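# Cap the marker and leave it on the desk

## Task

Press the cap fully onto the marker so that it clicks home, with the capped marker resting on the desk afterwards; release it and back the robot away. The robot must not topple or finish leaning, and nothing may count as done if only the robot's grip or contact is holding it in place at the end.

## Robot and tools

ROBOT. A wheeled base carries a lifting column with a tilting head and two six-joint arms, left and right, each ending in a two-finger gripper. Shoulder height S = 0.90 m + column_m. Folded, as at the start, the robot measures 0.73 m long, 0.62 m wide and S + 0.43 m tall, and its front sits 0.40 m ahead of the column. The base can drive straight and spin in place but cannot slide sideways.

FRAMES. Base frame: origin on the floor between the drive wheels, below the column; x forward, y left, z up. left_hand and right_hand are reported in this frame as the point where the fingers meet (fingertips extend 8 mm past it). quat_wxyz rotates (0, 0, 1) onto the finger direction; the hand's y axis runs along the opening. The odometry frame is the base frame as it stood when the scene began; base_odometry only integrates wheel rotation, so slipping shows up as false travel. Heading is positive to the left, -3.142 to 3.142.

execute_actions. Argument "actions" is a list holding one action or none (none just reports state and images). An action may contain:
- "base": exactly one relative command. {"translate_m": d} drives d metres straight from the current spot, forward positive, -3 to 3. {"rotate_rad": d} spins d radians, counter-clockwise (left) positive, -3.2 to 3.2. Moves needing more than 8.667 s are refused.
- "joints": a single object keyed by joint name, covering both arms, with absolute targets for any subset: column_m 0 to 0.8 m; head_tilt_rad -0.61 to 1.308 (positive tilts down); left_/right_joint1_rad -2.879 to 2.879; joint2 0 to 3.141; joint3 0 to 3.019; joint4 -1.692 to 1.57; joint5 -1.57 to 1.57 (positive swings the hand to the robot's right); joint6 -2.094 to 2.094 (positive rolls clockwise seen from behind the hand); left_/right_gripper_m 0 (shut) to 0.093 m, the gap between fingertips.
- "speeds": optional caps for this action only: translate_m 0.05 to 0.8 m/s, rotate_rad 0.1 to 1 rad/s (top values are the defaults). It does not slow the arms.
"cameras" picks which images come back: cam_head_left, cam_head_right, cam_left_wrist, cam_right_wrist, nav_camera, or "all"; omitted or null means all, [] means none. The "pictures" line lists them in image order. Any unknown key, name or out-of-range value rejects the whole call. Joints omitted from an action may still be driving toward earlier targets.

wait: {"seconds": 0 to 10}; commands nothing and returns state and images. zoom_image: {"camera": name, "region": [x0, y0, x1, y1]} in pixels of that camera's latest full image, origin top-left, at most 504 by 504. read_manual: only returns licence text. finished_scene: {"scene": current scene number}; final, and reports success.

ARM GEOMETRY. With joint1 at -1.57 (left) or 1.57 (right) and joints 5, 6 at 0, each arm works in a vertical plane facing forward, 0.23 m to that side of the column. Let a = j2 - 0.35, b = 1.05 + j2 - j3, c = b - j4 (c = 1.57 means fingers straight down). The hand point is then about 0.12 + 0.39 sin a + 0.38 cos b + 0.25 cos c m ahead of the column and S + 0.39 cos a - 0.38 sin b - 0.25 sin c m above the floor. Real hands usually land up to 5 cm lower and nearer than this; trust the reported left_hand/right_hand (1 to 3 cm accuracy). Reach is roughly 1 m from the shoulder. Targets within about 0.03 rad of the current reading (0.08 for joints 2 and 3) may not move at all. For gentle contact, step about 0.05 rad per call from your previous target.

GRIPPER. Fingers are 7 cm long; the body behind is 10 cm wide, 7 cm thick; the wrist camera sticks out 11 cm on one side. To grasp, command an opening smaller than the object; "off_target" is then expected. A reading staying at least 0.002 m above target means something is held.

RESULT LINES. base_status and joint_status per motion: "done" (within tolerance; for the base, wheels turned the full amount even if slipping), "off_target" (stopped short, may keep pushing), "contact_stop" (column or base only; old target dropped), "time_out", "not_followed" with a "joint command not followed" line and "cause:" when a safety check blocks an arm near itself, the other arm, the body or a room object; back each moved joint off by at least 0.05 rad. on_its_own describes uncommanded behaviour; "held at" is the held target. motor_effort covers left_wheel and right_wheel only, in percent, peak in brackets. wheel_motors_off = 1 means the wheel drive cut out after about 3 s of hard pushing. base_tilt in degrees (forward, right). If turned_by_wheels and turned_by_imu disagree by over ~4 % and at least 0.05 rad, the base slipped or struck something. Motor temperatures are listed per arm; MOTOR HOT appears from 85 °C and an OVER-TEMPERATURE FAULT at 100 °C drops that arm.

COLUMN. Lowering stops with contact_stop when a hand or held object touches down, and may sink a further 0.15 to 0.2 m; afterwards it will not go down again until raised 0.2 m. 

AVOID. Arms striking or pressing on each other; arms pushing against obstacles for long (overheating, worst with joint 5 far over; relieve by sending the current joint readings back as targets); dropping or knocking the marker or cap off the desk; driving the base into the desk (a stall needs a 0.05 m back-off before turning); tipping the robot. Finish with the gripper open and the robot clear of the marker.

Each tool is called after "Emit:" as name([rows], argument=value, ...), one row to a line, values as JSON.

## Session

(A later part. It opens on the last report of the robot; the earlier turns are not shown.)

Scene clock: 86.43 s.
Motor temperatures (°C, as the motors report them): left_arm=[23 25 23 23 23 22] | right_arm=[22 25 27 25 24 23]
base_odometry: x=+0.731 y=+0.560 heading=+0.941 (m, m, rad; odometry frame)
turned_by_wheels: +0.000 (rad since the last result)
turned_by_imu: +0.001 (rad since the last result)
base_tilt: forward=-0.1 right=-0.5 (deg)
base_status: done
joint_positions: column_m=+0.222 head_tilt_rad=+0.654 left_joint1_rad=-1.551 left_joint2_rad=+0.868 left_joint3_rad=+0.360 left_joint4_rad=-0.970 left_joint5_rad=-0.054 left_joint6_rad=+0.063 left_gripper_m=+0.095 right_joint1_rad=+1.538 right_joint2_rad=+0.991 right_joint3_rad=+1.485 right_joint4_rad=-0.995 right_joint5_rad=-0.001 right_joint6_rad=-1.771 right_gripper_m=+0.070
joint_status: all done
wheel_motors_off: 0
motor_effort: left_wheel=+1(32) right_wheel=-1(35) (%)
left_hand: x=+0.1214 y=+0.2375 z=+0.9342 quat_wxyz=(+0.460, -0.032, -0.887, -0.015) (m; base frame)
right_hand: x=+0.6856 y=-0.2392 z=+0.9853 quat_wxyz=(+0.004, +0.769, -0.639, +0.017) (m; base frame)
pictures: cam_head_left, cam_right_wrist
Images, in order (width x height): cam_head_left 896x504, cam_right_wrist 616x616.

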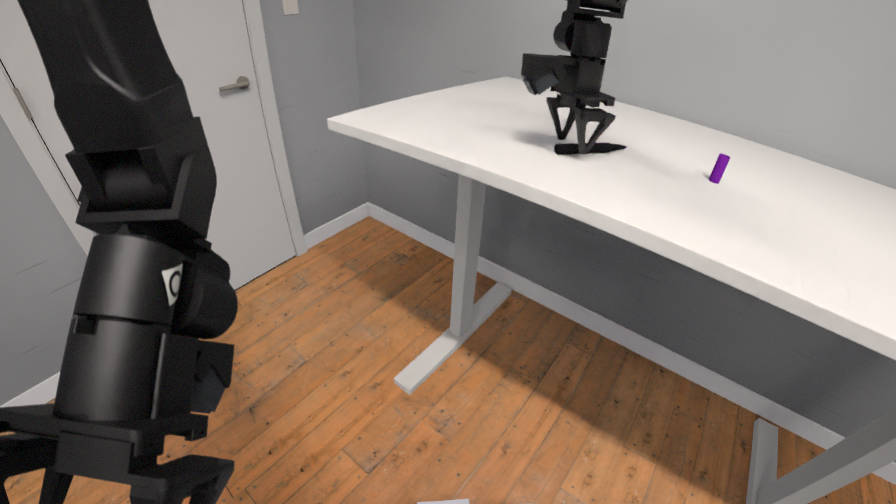

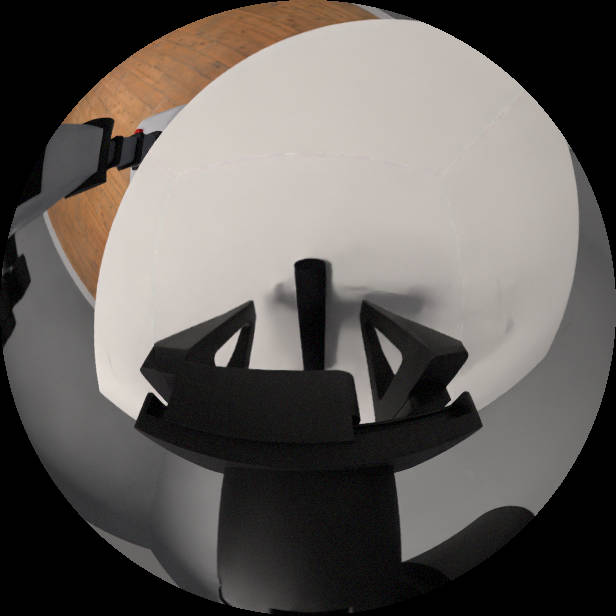

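Emit:
execute_actions([
  {"joints":{"column_m":0.204,"right_gripper_m":0.04}},
], cameras=["cam_head_left"])

Emit:
zoom_image(camera="cam_head_left", region=[480, 60, 700, 190])

Scene clock: 89.17 s.
Motor temperatures (°C, as the motors report them): left_arm=[23 25 23 23 23 22] | right_arm=[22 25 27 25 24 23]
base_odometry: x=+0.731 y=+0.560 heading=+0.941 (m, m, rad; odometry frame)
turned_by_wheels: +0.000 (rad since the last result)
turned_by_imu: +0.001 (rad since the last result)
base_tilt: forward=-0.1 right=-0.5 (deg)
base_status: not commanded
joint_positions: column_m=+0.204 head_tilt_rad=+0.654 left_joint1_rad=-1.551 left_joint2_rad=+0.868 left_joint3_rad=+0.360 left_joint4_rad=-0.970 left_joint5_rad=-0.054 left_joint6_rad=+0.063 left_gripper_m=+0.095 right_joint1_rad=+1.538 right_joint2_rad=+0.987 right_joint3_rad=+1.485 right_joint4_rad=-0.996 right_joint5_rad=+0.000 right_joint6_rad=-1.771 right_gripper_m=+0.040
joint_status: all done
wheel_motors_off: 0
motor_effort: left_wheel=+2(2) right_wheel=-1(0) (%)
left_hand: x=+0.1214 y=+0.2375 z=+0.9162 quat_wxyz=(+0.460, -0.032, -0.887, -0.015) (m; base frame)
right_hand: x=+0.6861 y=-0.2392 z=+0.9699 quat_wxyz=(+0.003, +0.769, -0.639, +0.019) (m; base frame)
pictures: cam_head_left
Images, in order (width x height): cam_head_left 896x504.

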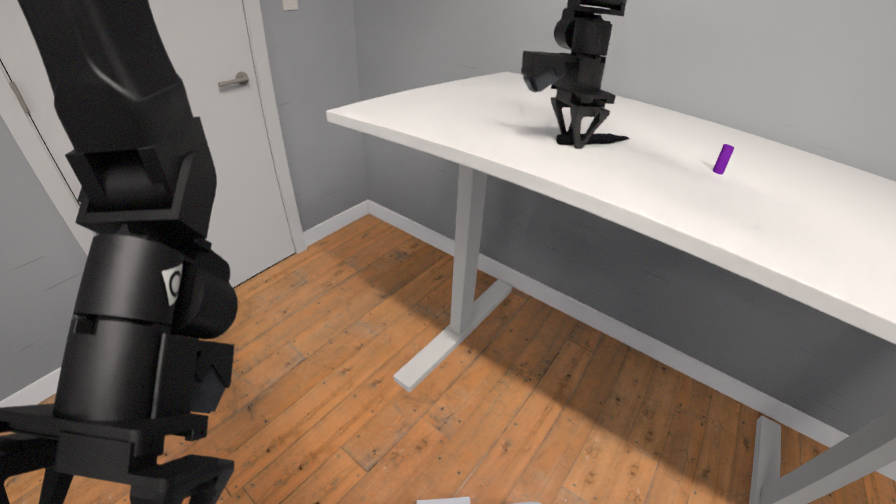

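Region (480, 60, 700, 190) of cam_head_left's 896x504 image, scaled by 2.291, with more detail than that image has; it fills the top 298 rows of this view, and the rest is white.

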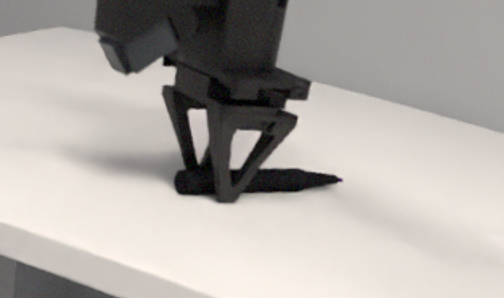

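Emit:
execute_actions([
  {"joints":{"right_gripper_m":0.0}},
], cameras=["cam_right_wrist"])

Emit:
execute_actions([
  {"joints":{"column_m":0.34,"head_tilt_rad":0.55}},
], cameras=[])

Emit:
execute_actions([
  {"base":{"rotate_rad":-0.39},"joints":{"right_joint2_rad":1.03,"right_joint3_rad":1.1,"right_joint4_rad":1.0,"right_joint6_rad":0}},
], cameras=[])

Emit:
execute_actions([
  {"base":{"translate_m":-0.08},"joints":{"column_m":0.27,"left_joint2_rad":0.9,"left_joint3_rad":0.75,"left_joint4_rad":0.75,"left_joint5_rad":0.9,"left_gripper_m":0.09}},
])

Scene clock: 92.20 s.
Motor temperatures (°C, as the motors report them): left_arm=[23 25 23 23 23 22] | right_arm=[22 25 28 25 24 23]
base_odometry: x=+0.731 y=+0.560 heading=+0.941 (m, m, rad; odometry frame)
turned_by_wheels: +0.000 (rad since the last result)
turned_by_imu: +0.001 (rad since the last result)
base_tilt: forward=-0.1 right=-0.4 (deg)
base_status: not commanded
joint_positions: column_m=+0.204 head_tilt_rad=+0.654 left_joint1_rad=-1.551 left_joint2_rad=+0.868 left_joint3_rad=+0.360 left_joint4_rad=-0.970 left_joint5_rad=-0.054 left_joint6_rad=+0.063 left_gripper_m=+0.095 right_joint1_rad=+1.538 right_joint2_rad=+0.987 right_joint3_rad=+1.485 right_joint4_rad=-0.996 right_joint5_rad=+0.000 right_joint6_rad=-1.771 right_gripper_m=+0.017
joint_status: right_gripper_m off_target (ended at +0.017, target +0.000)
wheel_motors_off: 0
motor_effort: left_wheel=+2(2) right_wheel=+1(1) (%)
left_hand: x=+0.1214 y=+0.2375 z=+0.9162 quat_wxyz=(+0.460, -0.032, -0.887, -0.015) (m; base frame)
right_hand: x=+0.6861 y=-0.2392 z=+0.9699 quat_wxyz=(+0.003, +0.769, -0.639, +0.019) (m; base frame)
pictures: cam_right_wrist
Images, in order (width x height): cam_right_wrist 616x616.

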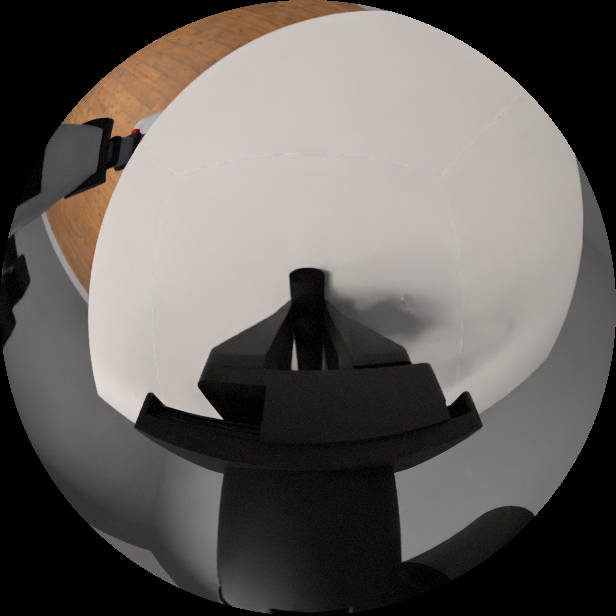

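Scene clock: 94.57 s.
Motor temperatures (°C, as the motors report them): left_arm=[23 25 23 23 23 22] | right_arm=[22 25 28 25 24 23]
base_odometry: x=+0.731 y=+0.560 heading=+0.941 (m, m, rad; odometry frame)
turned_by_wheels: +0.000 (rad since the last result)
turned_by_imu: +0.001 (rad since the last result)
base_tilt: forward=-0.1 right=-0.4 (deg)
base_status: not commanded
joint_positions: column_m=+0.340 head_tilt_rad=+0.568 left_joint1_rad=-1.551 left_joint2_rad=+0.868 left_joint3_rad=+0.360 left_joint4_rad=-0.970 left_joint5_rad=-0.054 left_joint6_rad=+0.063 left_gripper_m=+0.095 right_joint1_rad=+1.538 right_joint2_rad=+0.987 right_joint3_rad=+1.485 right_joint4_rad=-0.996 right_joint5_rad=+0.000 right_joint6_rad=-1.771 right_gripper_m=+0.017
joint_status: all done
wheel_motors_off: 0
motor_effort: left_wheel=+2(2) right_wheel=-1(1) (%)
left_hand: x=+0.1214 y=+0.2375 z=+1.0520 quat_wxyz=(+0.460, -0.032, -0.887, -0.015) (m; base frame)
right_hand: x=+0.6860 y=-0.2392 z=+1.1055 quat_wxyz=(+0.003, +0.769, -0.639, +0.019) (m; base frame)
pictures: none
No camera images: the call's "cameras" was empty. Leave "cameras" out to get every camera's image.

Scene clock: 96.47 s.
Motor temperatures (°C, as the motors report them): left_arm=[23 25 23 23 23 22] | right_arm=[22 25 28 25 24 23]
base_odometry: x=+0.731 y=+0.560 heading=+0.552 (m, m, rad; odometry frame)
turned_by_wheels: -0.389 (rad since the last result)
turned_by_imu: -0.389 (rad since the last result)
base_tilt: forward=-0.2 right=-0.4 (deg)
base_status: done
joint_positions: column_m=+0.340 head_tilt_rad=+0.568 left_joint1_rad=-1.551 left_joint2_rad=+0.868 left_joint3_rad=+0.360 left_joint4_rad=-0.970 left_joint5_rad=-0.054 left_joint6_rad=+0.063 left_gripper_m=+0.095 right_joint1_rad=+1.538 right_joint2_rad=+1.036 right_joint3_rad=+1.078 right_joint4_rad=+0.984 right_joint5_rad=+0.001 right_joint6_rad=-0.009 right_gripper_m=+0.017
joint_status: all done
wheel_motors_off: 0
motor_effort: left_wheel=+1(40) right_wheel=-3(50) (%)
left_hand: x=+0.1214 y=+0.2375 z=+1.0520 quat_wxyz=(+0.460, -0.032, -0.887, -0.015) (m; base frame)
right_hand: x=+0.8192 y=-0.2386 z=+1.2110 quat_wxyz=(-0.699, +0.007, -0.715, +0.019) (m; base frame)
pictures: none
No camera images: the call's "cameras" was empty. Leave "cameras" out to get every camera's image.

Scene clock: 98.27 s.
Motor temperatures (°C, as the motors report them): left_arm=[23 25 23 23 23 22] | right_arm=[22 25 28 25 24 23]
base_odometry: x=+0.663 y=+0.518 heading=+0.551 (m, m, rad; odometry frame)
turned_by_wheels: -0.001 (rad since the last result)
turned_by_imu: +0.000 (rad since the last result)
base_tilt: forward=-0.1 right=-0.5 (deg)
base_status: done
joint_positions: column_m=+0.270 head_tilt_rad=+0.567 left_joint1_rad=-1.551 left_joint2_rad=+0.895 left_joint3_rad=+0.741 left_joint4_rad=+0.735 left_joint5_rad=+0.897 left_joint6_rad=+0.063 left_gripper_m=+0.090 right_joint1_rad=+1.538 right_joint2_rad=+1.036 right_joint3_rad=+1.078 right_joint4_rad=+0.984 right_joint5_rad=+0.001 right_joint6_rad=-0.009 right_gripper_m=+0.017
joint_status: all done
wheel_motors_off: 0
motor_effort: left_wheel=-1(30) right_wheel=-2(57) (%)
left_hand: x=+0.6260 y=+0.0974 z=+1.0607 quat_wxyz=(-0.484, -0.252, -0.764, +0.345) (m; base frame)
right_hand: x=+0.8194 y=-0.2386 z=+1.1413 quat_wxyz=(-0.699, +0.007, -0.714, +0.019) (m; base frame)
pictures: cam_head_left, cam_head_right, cam_left_wrist, cam_right_wrist, nav_camera
Images, in order (width x height): cam_head_left 896x504, cam_head_right 896x504, cam_left_wrist 616x616, cam_right_wrist 616x616, nav_camera 896x504.

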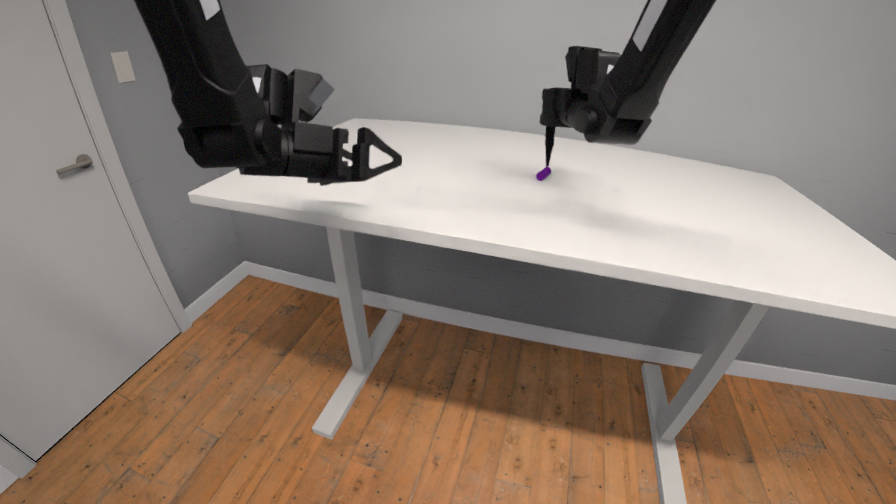

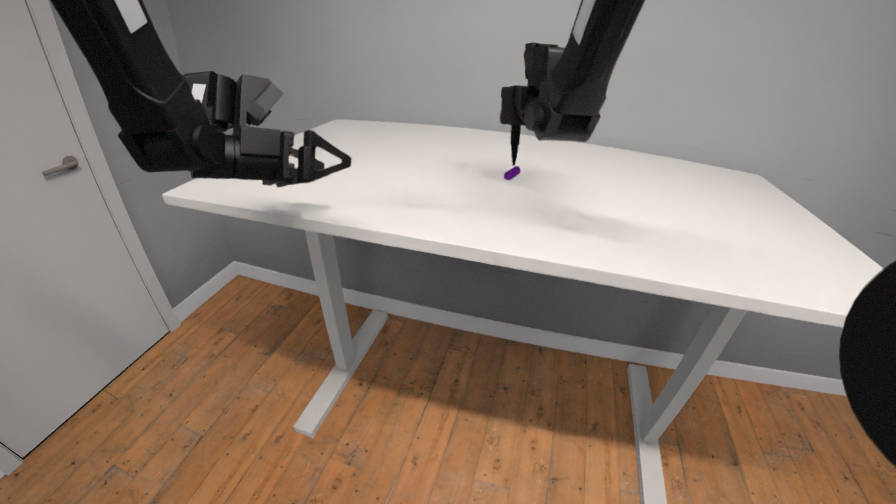

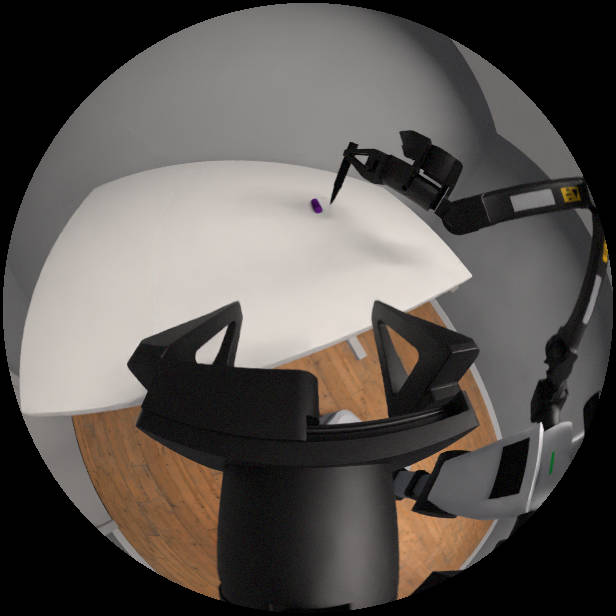

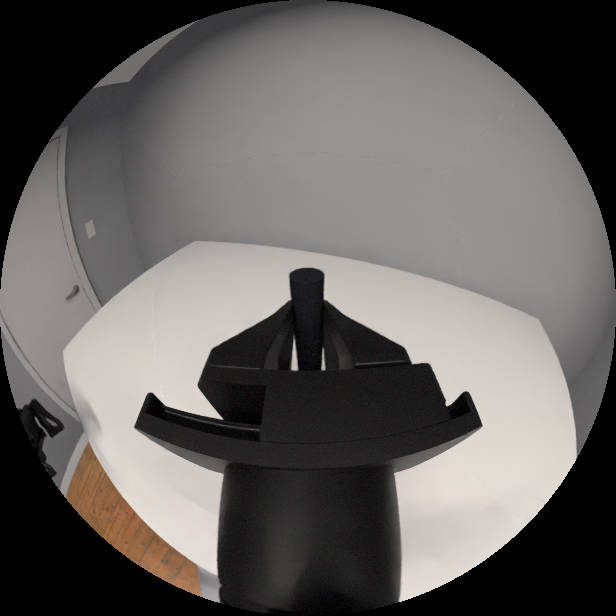

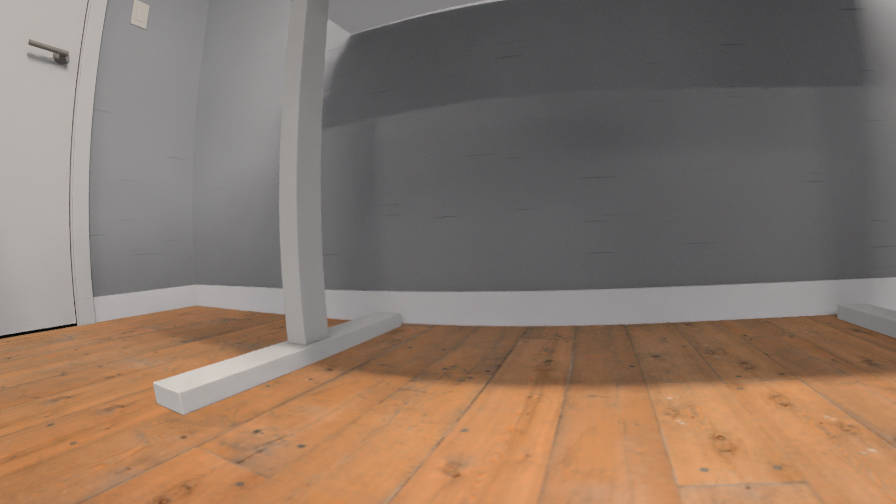

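Emit:
zoom_image(camera="cam_head_left", region=[490, 80, 630, 200])

Emit:
zoom_image(camera="cam_left_wrist", region=[280, 130, 400, 230])

Region (490, 80, 630, 200) of cam_head_left's 896x504 image, scaled by 3.600, with more detail than that image has; it fills the top 432 rows of this view, and the rest is white.

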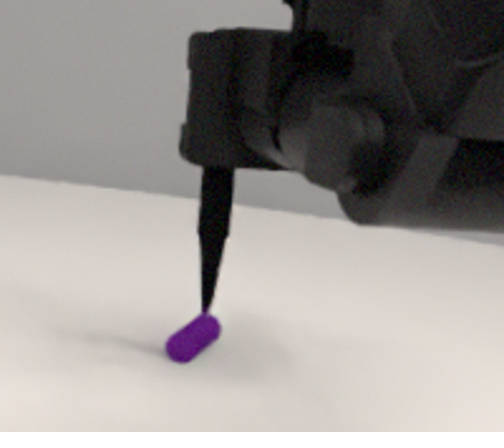

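Region (280, 130, 400, 230) of cam_left_wrist's 616x616 image, scaled by 4.200, with more detail than that image has.

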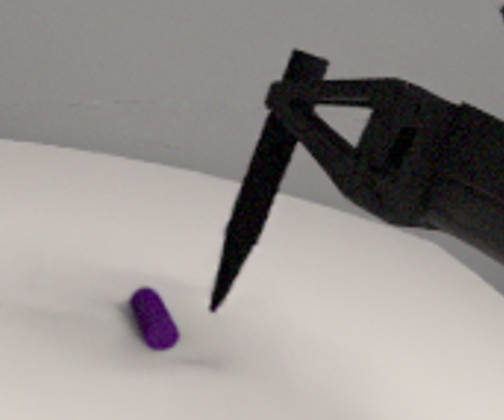

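Emit:
execute_actions([
  {"joints":{"column_m":0.33,"left_joint5_rad":0,"right_joint2_rad":0.6,"right_joint3_rad":0.95,"right_joint4_rad":0.75,"left_joint6_rad":0}},
], cameras=[])

Emit:
execute_actions([
  {"base":{"rotate_rad":-0.54},"joints":{"head_tilt_rad":0.7,"left_joint2_rad":1.15,"left_joint3_rad":1.7,"left_joint4_rad":-1.38,"left_gripper_m":0.07}},
], cameras=["cam_head_left","cam_left_wrist"])

Emit:
execute_actions([
  {"base":{"translate_m":0.17},"joints":{"column_m":0.27}},
], cameras=["cam_head_left","cam_left_wrist"])

Scene clock: 104.77 s.
Motor temperatures (°C, as the motors report them): left_arm=[23 25 24 23 23 22] | right_arm=[22 25 28 26 24 23]
base_odometry: x=+0.663 y=+0.518 heading=+0.551 (m, m, rad; odometry frame)
turned_by_wheels: +0.000 (rad since the last result)
turned_by_imu: +0.001 (rad since the last result)
base_tilt: forward=-0.1 right=-0.5 (deg)
base_status: not commanded
joint_positions: column_m=+0.330 head_tilt_rad=+0.567 left_joint1_rad=-1.551 left_joint2_rad=+0.895 left_joint3_rad=+0.741 left_joint4_rad=+0.735 left_joint5_rad=+0.002 left_joint6_rad=+0.007 left_gripper_m=+0.090 right_joint1_rad=+1.538 right_joint2_rad=+0.580 right_joint3_rad=+0.928 right_joint4_rad=+0.753 right_joint5_rad=+0.001 right_joint6_rad=-0.009 right_gripper_m=+0.017
joint_status: all done
wheel_motors_off: 0
motor_effort: left_wheel=-1(2) right_wheel=-2(2) (%)
left_hand: x=+0.6825 y=+0.2324 z=+1.0937 quat_wxyz=(-0.525, -0.004, -0.851, -0.011) (m; base frame)
right_hand: x=+0.7512 y=-0.2326 z=+1.3739 quat_wxyz=(-0.726, +0.007, -0.687, +0.019) (m; base frame)
pictures: none
No camera images: the call's "cameras" was empty. Leave "cameras" out to get every camera's image.

Scene clock: 106.73 s.
Motor temperatures (°C, as the motors report them): left_arm=[23 26 24 23 23 22] | right_arm=[22 25 28 26 24 23]
base_odometry: x=+0.663 y=+0.518 heading=+0.012 (m, m, rad; odometry frame)
turned_by_wheels: -0.539 (rad since the last result)
turned_by_imu: -0.540 (rad since the last result)
base_tilt: forward=-0.1 right=-0.5 (deg)
base_status: done
joint_positions: column_m=+0.330 head_tilt_rad=+0.702 left_joint1_rad=-1.551 left_joint2_rad=+1.140 left_joint3_rad=+1.678 left_joint4_rad=-1.373 left_joint5_rad=+0.001 left_joint6_rad=+0.007 left_gripper_m=+0.070 right_joint1_rad=+1.538 right_joint2_rad=+0.581 right_joint3_rad=+0.928 right_joint4_rad=+0.753 right_joint5_rad=+0.001 right_joint6_rad=-0.009 right_gripper_m=+0.017
joint_status: all done
wheel_motors_off: 0
motor_effort: left_wheel=+2(47) right_wheel=-2(42) (%)
left_hand: x=+0.6565 y=+0.2328 z=+1.0819 quat_wxyz=(+0.155, +0.003, -0.988, -0.007) (m; base frame)
right_hand: x=+0.7513 y=-0.2326 z=+1.3734 quat_wxyz=(-0.726, +0.007, -0.688, +0.019) (m; base frame)
pictures: cam_head_left, cam_left_wrist
Images, in order (width x height): cam_head_left 896x504, cam_left_wrist 616x616.

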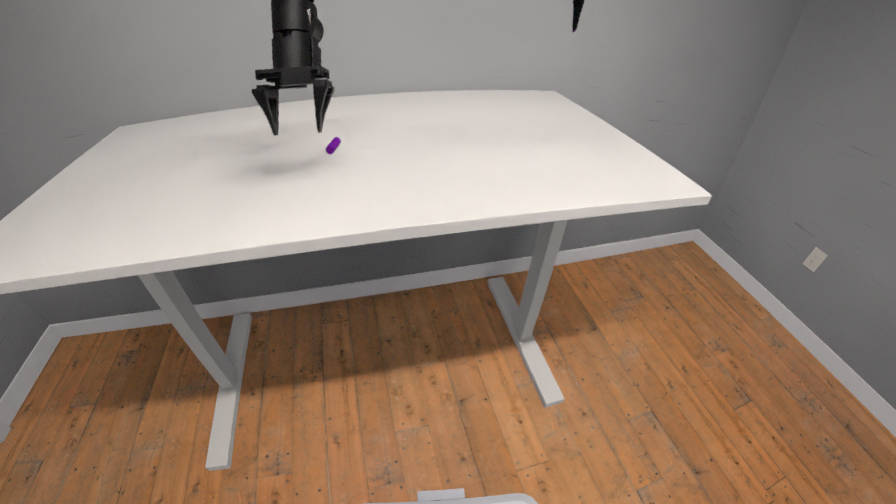

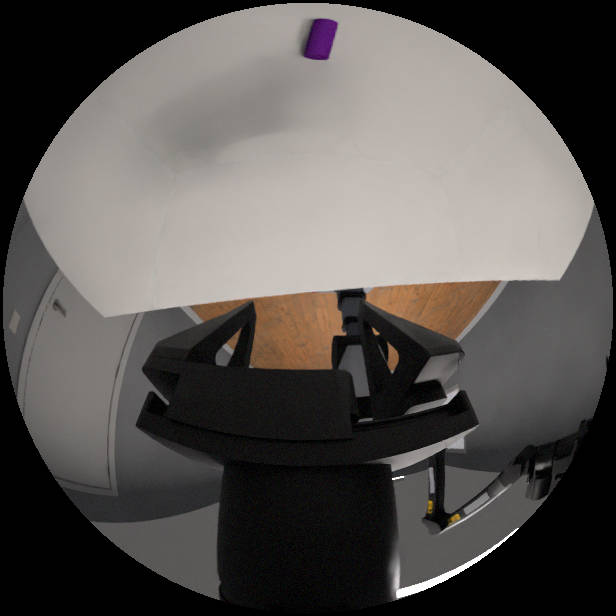

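Scene clock: 108.60 s.
Motor temperatures (°C, as the motors report them): left_arm=[23 26 24 23 23 22] | right_arm=[22 25 28 26 24 23]
base_odometry: x=+0.833 y=+0.520 heading=+0.011 (m, m, rad; odometry frame)
turned_by_wheels: -0.001 (rad since the last result)
turned_by_imu: +0.000 (rad since the last result)
base_tilt: forward=-0.1 right=-0.4 (deg)
base_status: done
joint_positions: column_m=+0.270 head_tilt_rad=+0.703 left_joint1_rad=-1.551 left_joint2_rad=+1.141 left_joint3_rad=+1.678 left_joint4_rad=-1.374 left_joint5_rad=+0.001 left_joint6_rad=+0.007 left_gripper_m=+0.070 right_joint1_rad=+1.538 right_joint2_rad=+0.586 right_joint3_rad=+0.928 right_joint4_rad=+0.753 right_joint5_rad=+0.001 right_joint6_rad=-0.009 right_gripper_m=+0.017
joint_status: all done
wheel_motors_off: 0
motor_effort: left_wheel=+0(47) right_wheel=+3(44) (%)
left_hand: x=+0.6560 y=+0.2328 z=+1.0217 quat_wxyz=(+0.156, +0.003, -0.988, -0.007) (m; base frame)
right_hand: x=+0.7520 y=-0.2327 z=+1.3107 quat_wxyz=(-0.724, +0.007, -0.689, +0.019) (m; base frame)
pictures: cam_head_left, cam_left_wrist
Images, in order (width x height): cam_head_left 896x504, cam_left_wrist 616x616.

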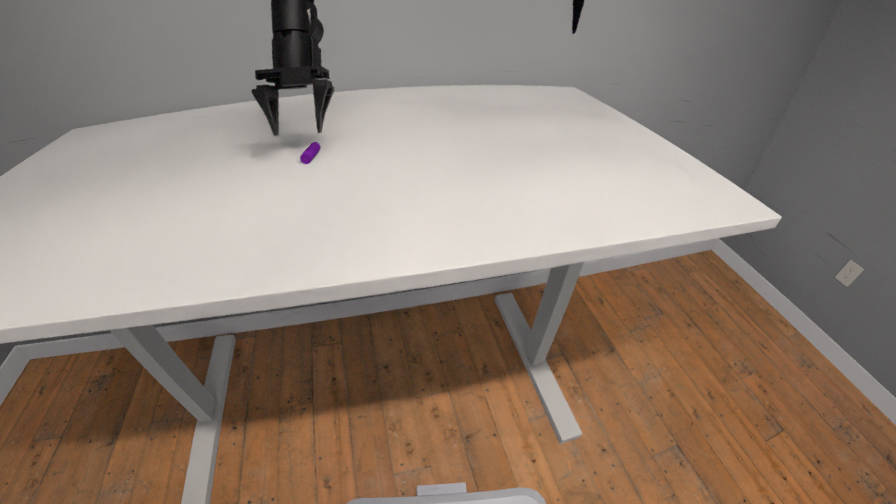

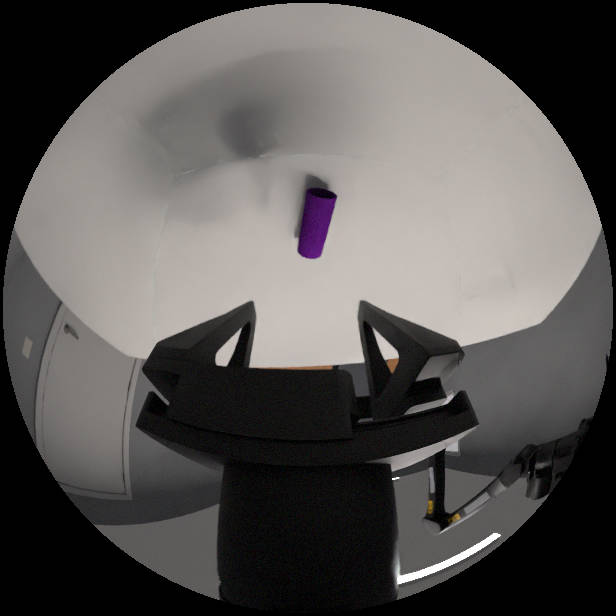

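Emit:
execute_actions([
  {"base":{"translate_m":0.045},"joints":{"column_m":0.235,"left_joint6_rad":0.17}},
], cameras=["cam_head_left","cam_left_wrist"])

Emit:
zoom_image(camera="cam_head_left", region=[230, 60, 370, 180])

Scene clock: 111.63 s.
Motor temperatures (°C, as the motors report them): left_arm=[23 26 25 23 23 22] | right_arm=[22 25 28 26 24 23]
base_odometry: x=+0.878 y=+0.521 heading=+0.011 (m, m, rad; odometry frame)
turned_by_wheels: +0.000 (rad since the last result)
turned_by_imu: +0.001 (rad since the last result)
base_tilt: forward=-0.1 right=-0.5 (deg)
base_status: done
joint_positions: column_m=+0.235 head_tilt_rad=+0.703 left_joint1_rad=-1.551 left_joint2_rad=+1.142 left_joint3_rad=+1.679 left_joint4_rad=-1.376 left_joint5_rad=+0.001 left_joint6_rad=+0.163 left_gripper_m=+0.070 right_joint1_rad=+1.538 right_joint2_rad=+0.588 right_joint3_rad=+0.929 right_joint4_rad=+0.753 right_joint5_rad=+0.001 right_joint6_rad=-0.009 right_gripper_m=+0.017
joint_status: all done
wheel_motors_off: 0
motor_effort: left_wheel=+0(32) right_wheel=+1(38) (%)
left_hand: x=+0.6558 y=+0.2328 z=+0.9864 quat_wxyz=(+0.157, -0.074, -0.985, +0.005) (m; base frame)
right_hand: x=+0.7525 y=-0.2327 z=+1.2745 quat_wxyz=(-0.723, +0.007, -0.690, +0.019) (m; base frame)
pictures: cam_head_left, cam_left_wrist
Images, in order (width x height): cam_head_left 896x504, cam_left_wrist 616x616.

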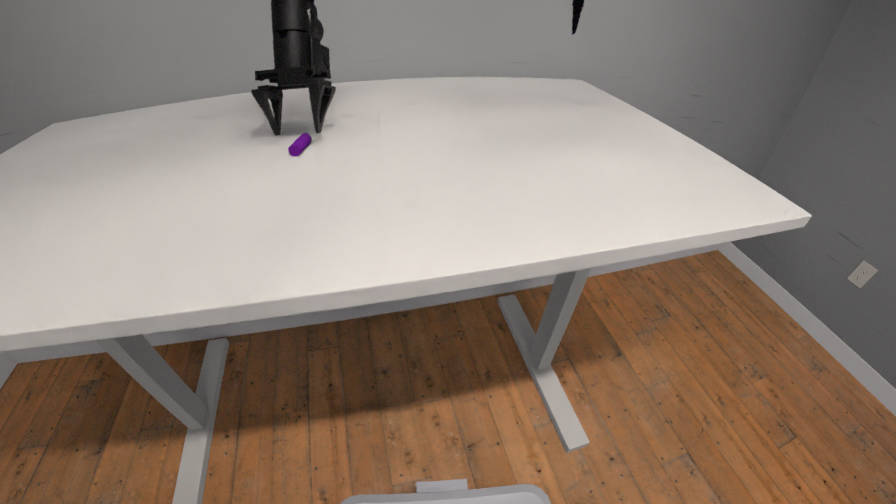

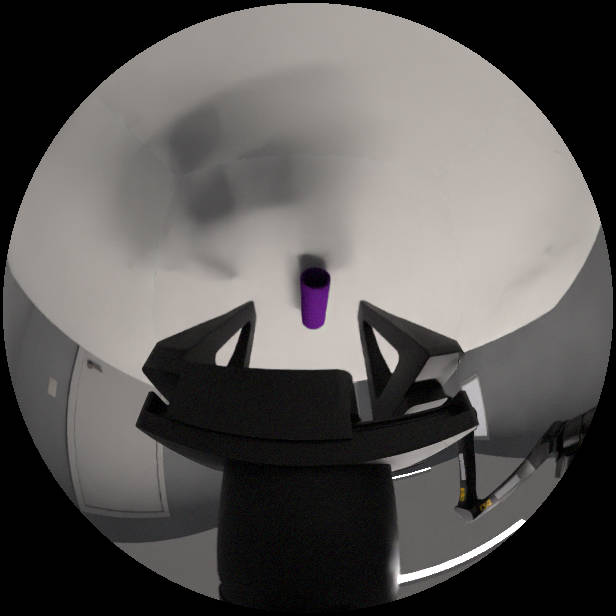

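Region (230, 60, 370, 180) of cam_head_left's 896x504 image, scaled by 3.600, with more detail than that image has; it fills the top 432 rows of this view, and the rest is white.

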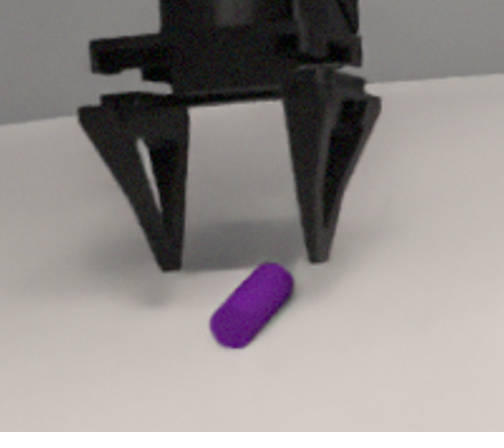

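Emit:
execute_actions([
  {"base":{"translate_m":-0.012},"joints":{"column_m":0.212,"left_gripper_m":0.05}},
], cameras=["cam_head_left","cam_left_wrist"])

Emit:
zoom_image(camera="cam_head_left", region=[230, 60, 370, 180])

Scene clock: 114.03 s.
Motor temperatures (°C, as the motors report them): left_arm=[23 26 25 23 23 22] | right_arm=[22 25 28 26 24 23]
base_odometry: x=+0.866 y=+0.521 heading=+0.011 (m, m, rad; odometry frame)
turned_by_wheels: +0.000 (rad since the last result)
turned_by_imu: +0.001 (rad since the last result)
base_tilt: forward=-0.1 right=-0.5 (deg)
base_status: done
joint_positions: column_m=+0.212 head_tilt_rad=+0.703 left_joint1_rad=-1.551 left_joint2_rad=+1.139 left_joint3_rad=+1.679 left_joint4_rad=-1.380 left_joint5_rad=+0.000 left_joint6_rad=+0.163 left_gripper_m=+0.050 right_joint1_rad=+1.538 right_joint2_rad=+0.589 right_joint3_rad=+0.929 right_joint4_rad=+0.753 right_joint5_rad=+0.001 right_joint6_rad=-0.009 right_gripper_m=+0.017
joint_status: all done
wheel_motors_off: 0
motor_effort: left_wheel=+0(29) right_wheel=-1(35) (%)
left_hand: x=+0.6552 y=+0.2328 z=+0.9654 quat_wxyz=(+0.158, -0.074, -0.985, +0.005) (m; base frame)
right_hand: x=+0.7526 y=-0.2327 z=+1.2512 quat_wxyz=(-0.723, +0.007, -0.690, +0.019) (m; base frame)
pictures: cam_head_left, cam_left_wrist
Images, in order (width x height): cam_head_left 896x504, cam_left_wrist 616x616.

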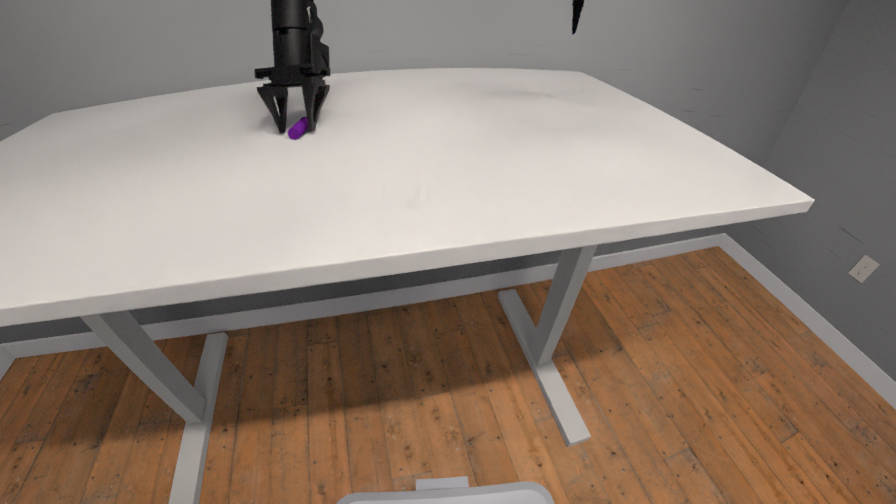

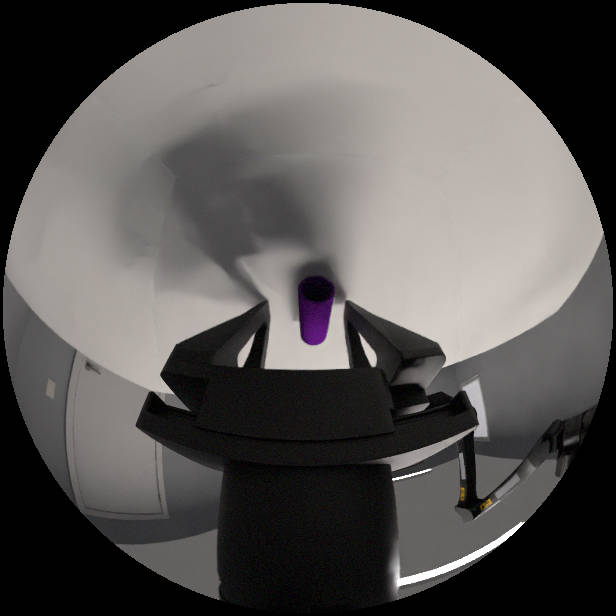

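Region (230, 60, 370, 180) of cam_head_left's 896x504 image, scaled by 3.600, with more detail than that image has; it fills the top 432 rows of this view, and the rest is white.

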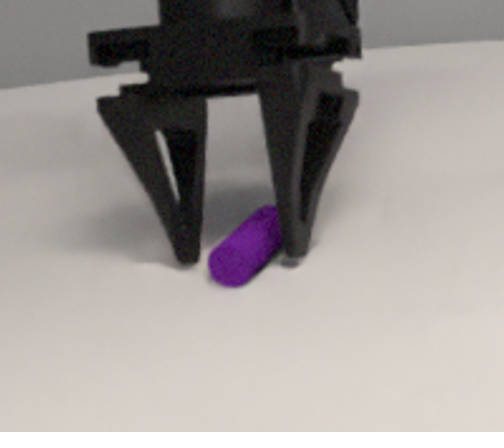

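Emit:
execute_actions([
  {"base":{"translate_m":-0.008},"joints":{"column_m":0.215}},
], cameras=[])

Emit:
execute_actions([
  {"joints":{"left_gripper_m":0}},
], cameras=["cam_left_wrist"])

Emit:
execute_actions([
  {"joints":{"column_m":0.30}},
], cameras=["cam_left_wrist"])

Scene clock: 115.77 s.
Motor temperatures (°C, as the motors report them): left_arm=[23 26 25 23 23 22] | right_arm=[22 25 28 26 24 23]
base_odometry: x=+0.858 y=+0.521 heading=+0.011 (m, m, rad; odometry frame)
turned_by_wheels: +0.000 (rad since the last result)
turned_by_imu: +0.001 (rad since the last result)
base_tilt: forward=-0.2 right=-0.5 (deg)
base_status: done
joint_positions: column_m=+0.215 head_tilt_rad=+0.703 left_joint1_rad=-1.551 left_joint2_rad=+1.140 left_joint3_rad=+1.680 left_joint4_rad=-1.381 left_joint5_rad=+0.000 left_joint6_rad=+0.163 left_gripper_m=+0.050 right_joint1_rad=+1.538 right_joint2_rad=+0.590 right_joint3_rad=+0.929 right_joint4_rad=+0.753 right_joint5_rad=+0.001 right_joint6_rad=-0.009 right_gripper_m=+0.017
joint_status: all done
wheel_motors_off: 0
motor_effort: left_wheel=+1(29) right_wheel=-1(35) (%)
left_hand: x=+0.6556 y=+0.2328 z=+0.9680 quat_wxyz=(+0.158, -0.074, -0.985, +0.005) (m; base frame)
right_hand: x=+0.7528 y=-0.2328 z=+1.2531 quat_wxyz=(-0.723, +0.007, -0.691, +0.019) (m; base frame)
pictures: none
No camera images: the call's "cameras" was empty. Leave "cameras" out to get every camera's image.

Scene clock: 116.37 s.
Motor temperatures (°C, as the motors report them): left_arm=[23 26 25 23 23 22] | right_arm=[22 25 28 26 24 23]
base_odometry: x=+0.858 y=+0.521 heading=+0.011 (m, m, rad; odometry frame)
turned_by_wheels: +0.000 (rad since the last result)
turned_by_imu: +0.000 (rad since the last result)
base_tilt: forward=-0.2 right=-0.5 (deg)
base_status: not commanded
joint_positions: column_m=+0.215 head_tilt_rad=+0.703 left_joint1_rad=-1.551 left_joint2_rad=+1.140 left_joint3_rad=+1.680 left_joint4_rad=-1.381 left_joint5_rad=+0.000 left_joint6_rad=+0.163 left_gripper_m=+0.018 right_joint1_rad=+1.538 right_joint2_rad=+0.590 right_joint3_rad=+0.929 right_joint4_rad=+0.753 right_joint5_rad=+0.001 right_joint6_rad=-0.009 right_gripper_m=+0.017
joint_status: left_gripper_m off_target (ended at +0.018, target +0.000)
wheel_motors_off: 0
motor_effort: left_wheel=+0(0) right_wheel=-1(0) (%)
left_hand: x=+0.6556 y=+0.2328 z=+0.9680 quat_wxyz=(+0.158, -0.074, -0.985, +0.005) (m; base frame)
right_hand: x=+0.7528 y=-0.2328 z=+1.2531 quat_wxyz=(-0.723, +0.007, -0.691, +0.019) (m; base frame)
pictures: cam_left_wrist
Images, in order (width x height): cam_left_wrist 616x616.

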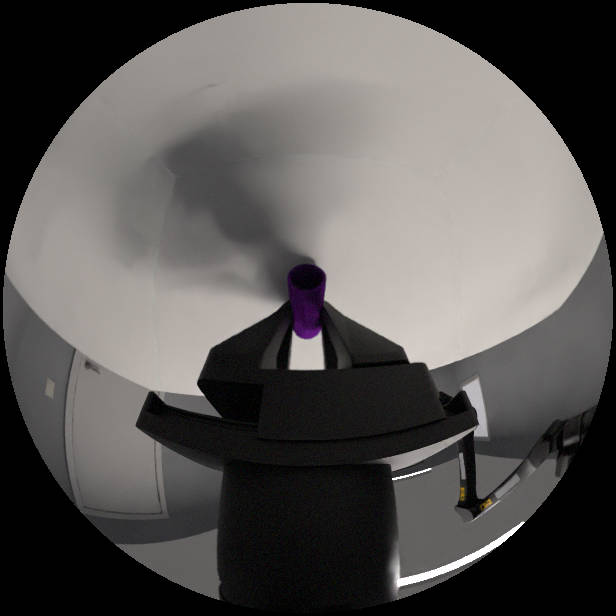

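Scene clock: 118.07 s.
Motor temperatures (°C, as the motors report them): left_arm=[23 26 25 23 23 22] | right_arm=[22 24 29 26 24 23]
base_odometry: x=+0.858 y=+0.521 heading=+0.011 (m, m, rad; odometry frame)
turned_by_wheels: +0.000 (rad since the last result)
turned_by_imu: +0.001 (rad since the last result)
base_tilt: forward=-0.1 right=-0.5 (deg)
base_status: not commanded
joint_positions: column_m=+0.300 head_tilt_rad=+0.703 left_joint1_rad=-1.551 left_joint2_rad=+1.140 left_joint3_rad=+1.680 left_joint4_rad=-1.381 left_joint5_rad=+0.000 left_joint6_rad=+0.163 left_gripper_m=+0.018 right_joint1_rad=+1.538 right_joint2_rad=+0.590 right_joint3_rad=+0.929 right_joint4_rad=+0.753 right_joint5_rad=+0.001 right_joint6_rad=-0.009 right_gripper_m=+0.017
joint_status: all done
wheel_motors_off: 0
motor_effort: left_wheel=+1(1) right_wheel=+0(2) (%)
left_hand: x=+0.6556 y=+0.2328 z=+1.0530 quat_wxyz=(+0.158, -0.074, -0.985, +0.005) (m; base frame)
right_hand: x=+0.7528 y=-0.2328 z=+1.3381 quat_wxyz=(-0.723, +0.007, -0.691, +0.019) (m; base frame)
pictures: cam_left_wrist
Images, in order (width x height): cam_left_wrist 616x616.

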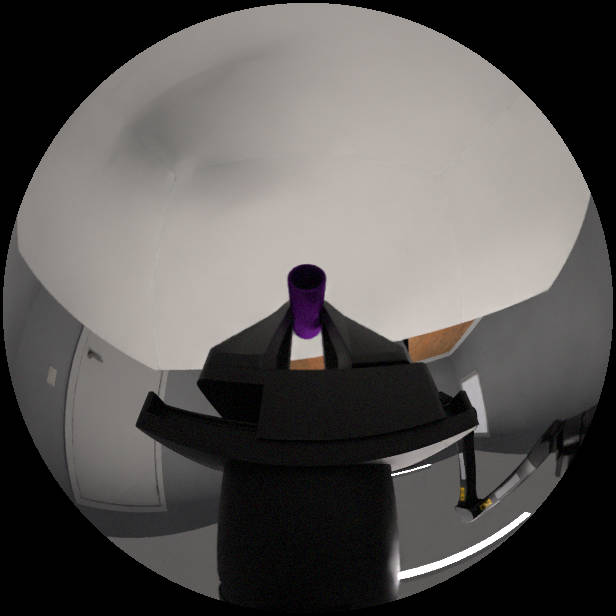

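Emit:
execute_actions([
  {"base":{"translate_m":-0.17},"joints":{"left_joint2_rad":1.03,"left_joint3_rad":1.1,"left_joint4_rad":0.69,"left_joint6_rad":0,"head_tilt_rad":0.55}},
], cameras=["cam_head_left"])

Scene clock: 122.17 s.
Motor temperatures (°C, as the motors report them): left_arm=[23 26 25 23 23 22] | right_arm=[22 24 29 26 24 23]
base_odometry: x=+0.688 y=+0.519 heading=+0.012 (m, m, rad; odometry frame)
turned_by_wheels: +0.001 (rad since the last result)
turned_by_imu: +0.002 (rad since the last result)
base_tilt: forward=-0.1 right=-0.5 (deg)
base_status: done
joint_positions: column_m=+0.300 head_tilt_rad=+0.567 left_joint1_rad=-1.551 left_joint2_rad=+1.019 left_joint3_rad=+1.099 left_joint4_rad=+0.674 left_joint5_rad=+0.000 left_joint6_rad=+0.007 left_gripper_m=+0.018 right_joint1_rad=+1.538 right_joint2_rad=+0.591 right_joint3_rad=+0.929 right_joint4_rad=+0.753 right_joint5_rad=+0.001 right_joint6_rad=-0.009 right_gripper_m=+0.017
joint_status: all done
wheel_motors_off: 0
motor_effort: left_wheel=+1(34) right_wheel=+0(39) (%)
left_hand: x=+0.8160 y=+0.2333 z=+1.1172 quat_wxyz=(-0.596, -0.004, -0.803, -0.012) (m; base frame)
right_hand: x=+0.7528 y=-0.2328 z=+1.3379 quat_wxyz=(-0.723, +0.007, -0.691, +0.019) (m; base frame)
pictures: cam_head_left
Images, in order (width x height): cam_head_left 896x504.

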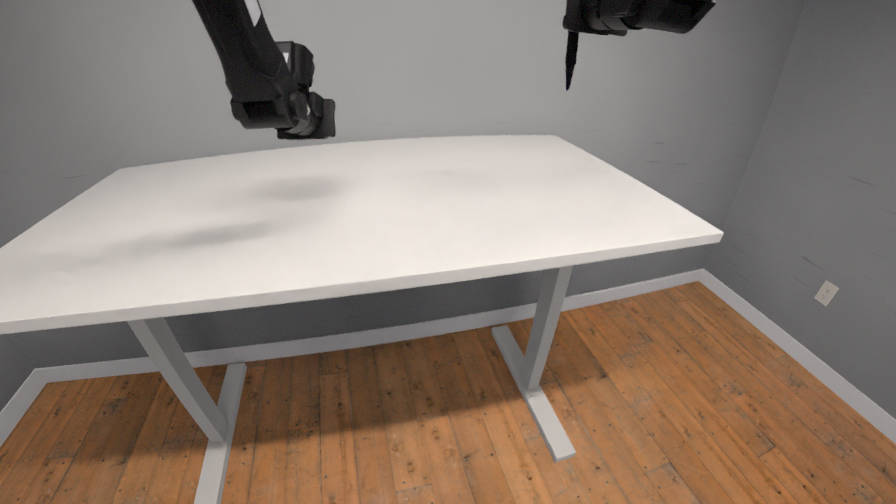

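Emit:
execute_actions([
  {"joints":{"column_m":0.182}},
], cameras=[])

Emit:
execute_actions([
  {"joints":{"column_m":0.173}},
], cameras=["cam_left_wrist"])

Scene clock: 125.00 s.
Motor temperatures (°C, as the motors report them): left_arm=[23 27 25 23 23 22] | right_arm=[22 24 29 26 24 23]
base_odometry: x=+0.688 y=+0.519 heading=+0.012 (m, m, rad; odometry frame)
turned_by_wheels: +0.000 (rad since the last result)
turned_by_imu: +0.001 (rad since the last result)
base_tilt: forward=-0.2 right=-0.5 (deg)
base_status: not commanded
joint_positions: column_m=+0.182 head_tilt_rad=+0.567 left_joint1_rad=-1.551 left_joint2_rad=+1.019 left_joint3_rad=+1.099 left_joint4_rad=+0.674 left_joint5_rad=+0.000 left_joint6_rad=+0.007 left_gripper_m=+0.018 right_joint1_rad=+1.538 right_joint2_rad=+0.591 right_joint3_rad=+0.929 right_joint4_rad=+0.753 right_joint5_rad=+0.001 right_joint6_rad=-0.009 right_gripper_m=+0.017
joint_status: all done
wheel_motors_off: 0
motor_effort: left_wheel=+2(2) right_wheel=+1(1) (%)
left_hand: x=+0.8160 y=+0.2333 z=+0.9994 quat_wxyz=(-0.596, -0.004, -0.803, -0.012) (m; base frame)
right_hand: x=+0.7528 y=-0.2328 z=+1.2200 quat_wxyz=(-0.723, +0.007, -0.691, +0.019) (m; base frame)
pictures: none
No camera images: the call's "cameras" was empty. Leave "cameras" out to get every camera's image.

Scene clock: 125.67 s.
Motor temperatures (°C, as the motors report them): left_arm=[23 27 25 23 23 22] | right_arm=[22 24 29 26 24 23]
base_odometry: x=+0.688 y=+0.519 heading=+0.012 (m, m, rad; odometry frame)
turned_by_wheels: +0.000 (rad since the last result)
turned_by_imu: +0.000 (rad since the last result)
base_tilt: forward=-0.1 right=-0.5 (deg)
base_status: not commanded
joint_positions: column_m=+0.173 head_tilt_rad=+0.567 left_joint1_rad=-1.551 left_joint2_rad=+1.019 left_joint3_rad=+1.099 left_joint4_rad=+0.674 left_joint5_rad=+0.000 left_joint6_rad=+0.007 left_gripper_m=+0.018 right_joint1_rad=+1.538 right_joint2_rad=+0.591 right_joint3_rad=+0.929 right_joint4_rad=+0.753 right_joint5_rad=+0.001 right_joint6_rad=-0.009 right_gripper_m=+0.017
joint_status: all done
wheel_motors_off: 0
motor_effort: left_wheel=+2(2) right_wheel=-1(1) (%)
left_hand: x=+0.8160 y=+0.2333 z=+0.9904 quat_wxyz=(-0.596, -0.004, -0.803, -0.012) (m; base frame)
right_hand: x=+0.7528 y=-0.2328 z=+1.2110 quat_wxyz=(-0.723, +0.007, -0.691, +0.019) (m; base frame)
pictures: cam_left_wrist
Images, in order (width x height): cam_left_wrist 616x616.

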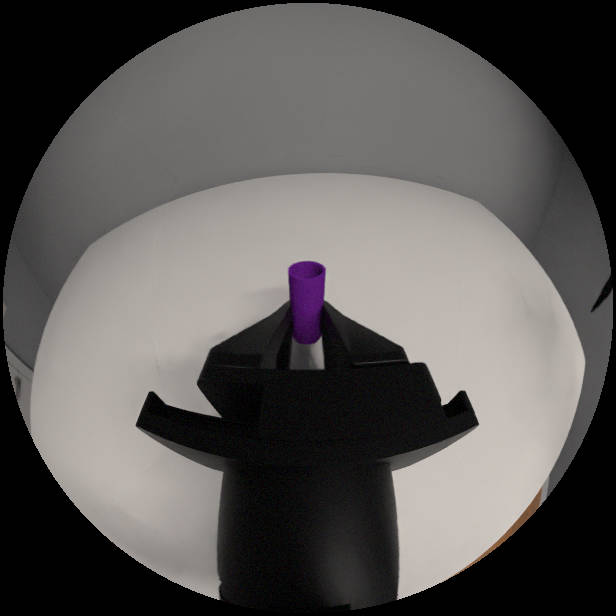

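Emit:
execute_actions([
  {"joints":{"column_m":0.165}},
], cameras=[])

Scene clock: 126.87 s.
Motor temperatures (°C, as the motors report them): left_arm=[23 27 25 23 23 22] | right_arm=[22 24 29 26 24 23]
base_odometry: x=+0.688 y=+0.519 heading=+0.012 (m, m, rad; odometry frame)
turned_by_wheels: +0.000 (rad since the last result)
turned_by_imu: +0.000 (rad since the last result)
base_tilt: forward=-0.1 right=-0.5 (deg)
base_status: not commanded
joint_positions: column_m=+0.165 head_tilt_rad=+0.567 left_joint1_rad=-1.551 left_joint2_rad=+1.019 left_joint3_rad=+1.099 left_joint4_rad=+0.674 left_joint5_rad=+0.000 left_joint6_rad=+0.007 left_gripper_m=+0.018 right_joint1_rad=+1.538 right_joint2_rad=+0.591 right_joint3_rad=+0.929 right_joint4_rad=+0.753 right_joint5_rad=+0.001 right_joint6_rad=-0.009 right_gripper_m=+0.017
joint_status: all done
wheel_motors_off: 0
motor_effort: left_wheel=+2(2) right_wheel=-1(2) (%)
left_hand: x=+0.8160 y=+0.2333 z=+0.9824 quat_wxyz=(-0.596, -0.004, -0.803, -0.012) (m; base frame)
right_hand: x=+0.7528 y=-0.2328 z=+1.2030 quat_wxyz=(-0.723, +0.007, -0.691, +0.019) (m; base frame)
pictures: none
No camera images: the call's "cameras" was empty. Leave "cameras" out to get every camera's image.


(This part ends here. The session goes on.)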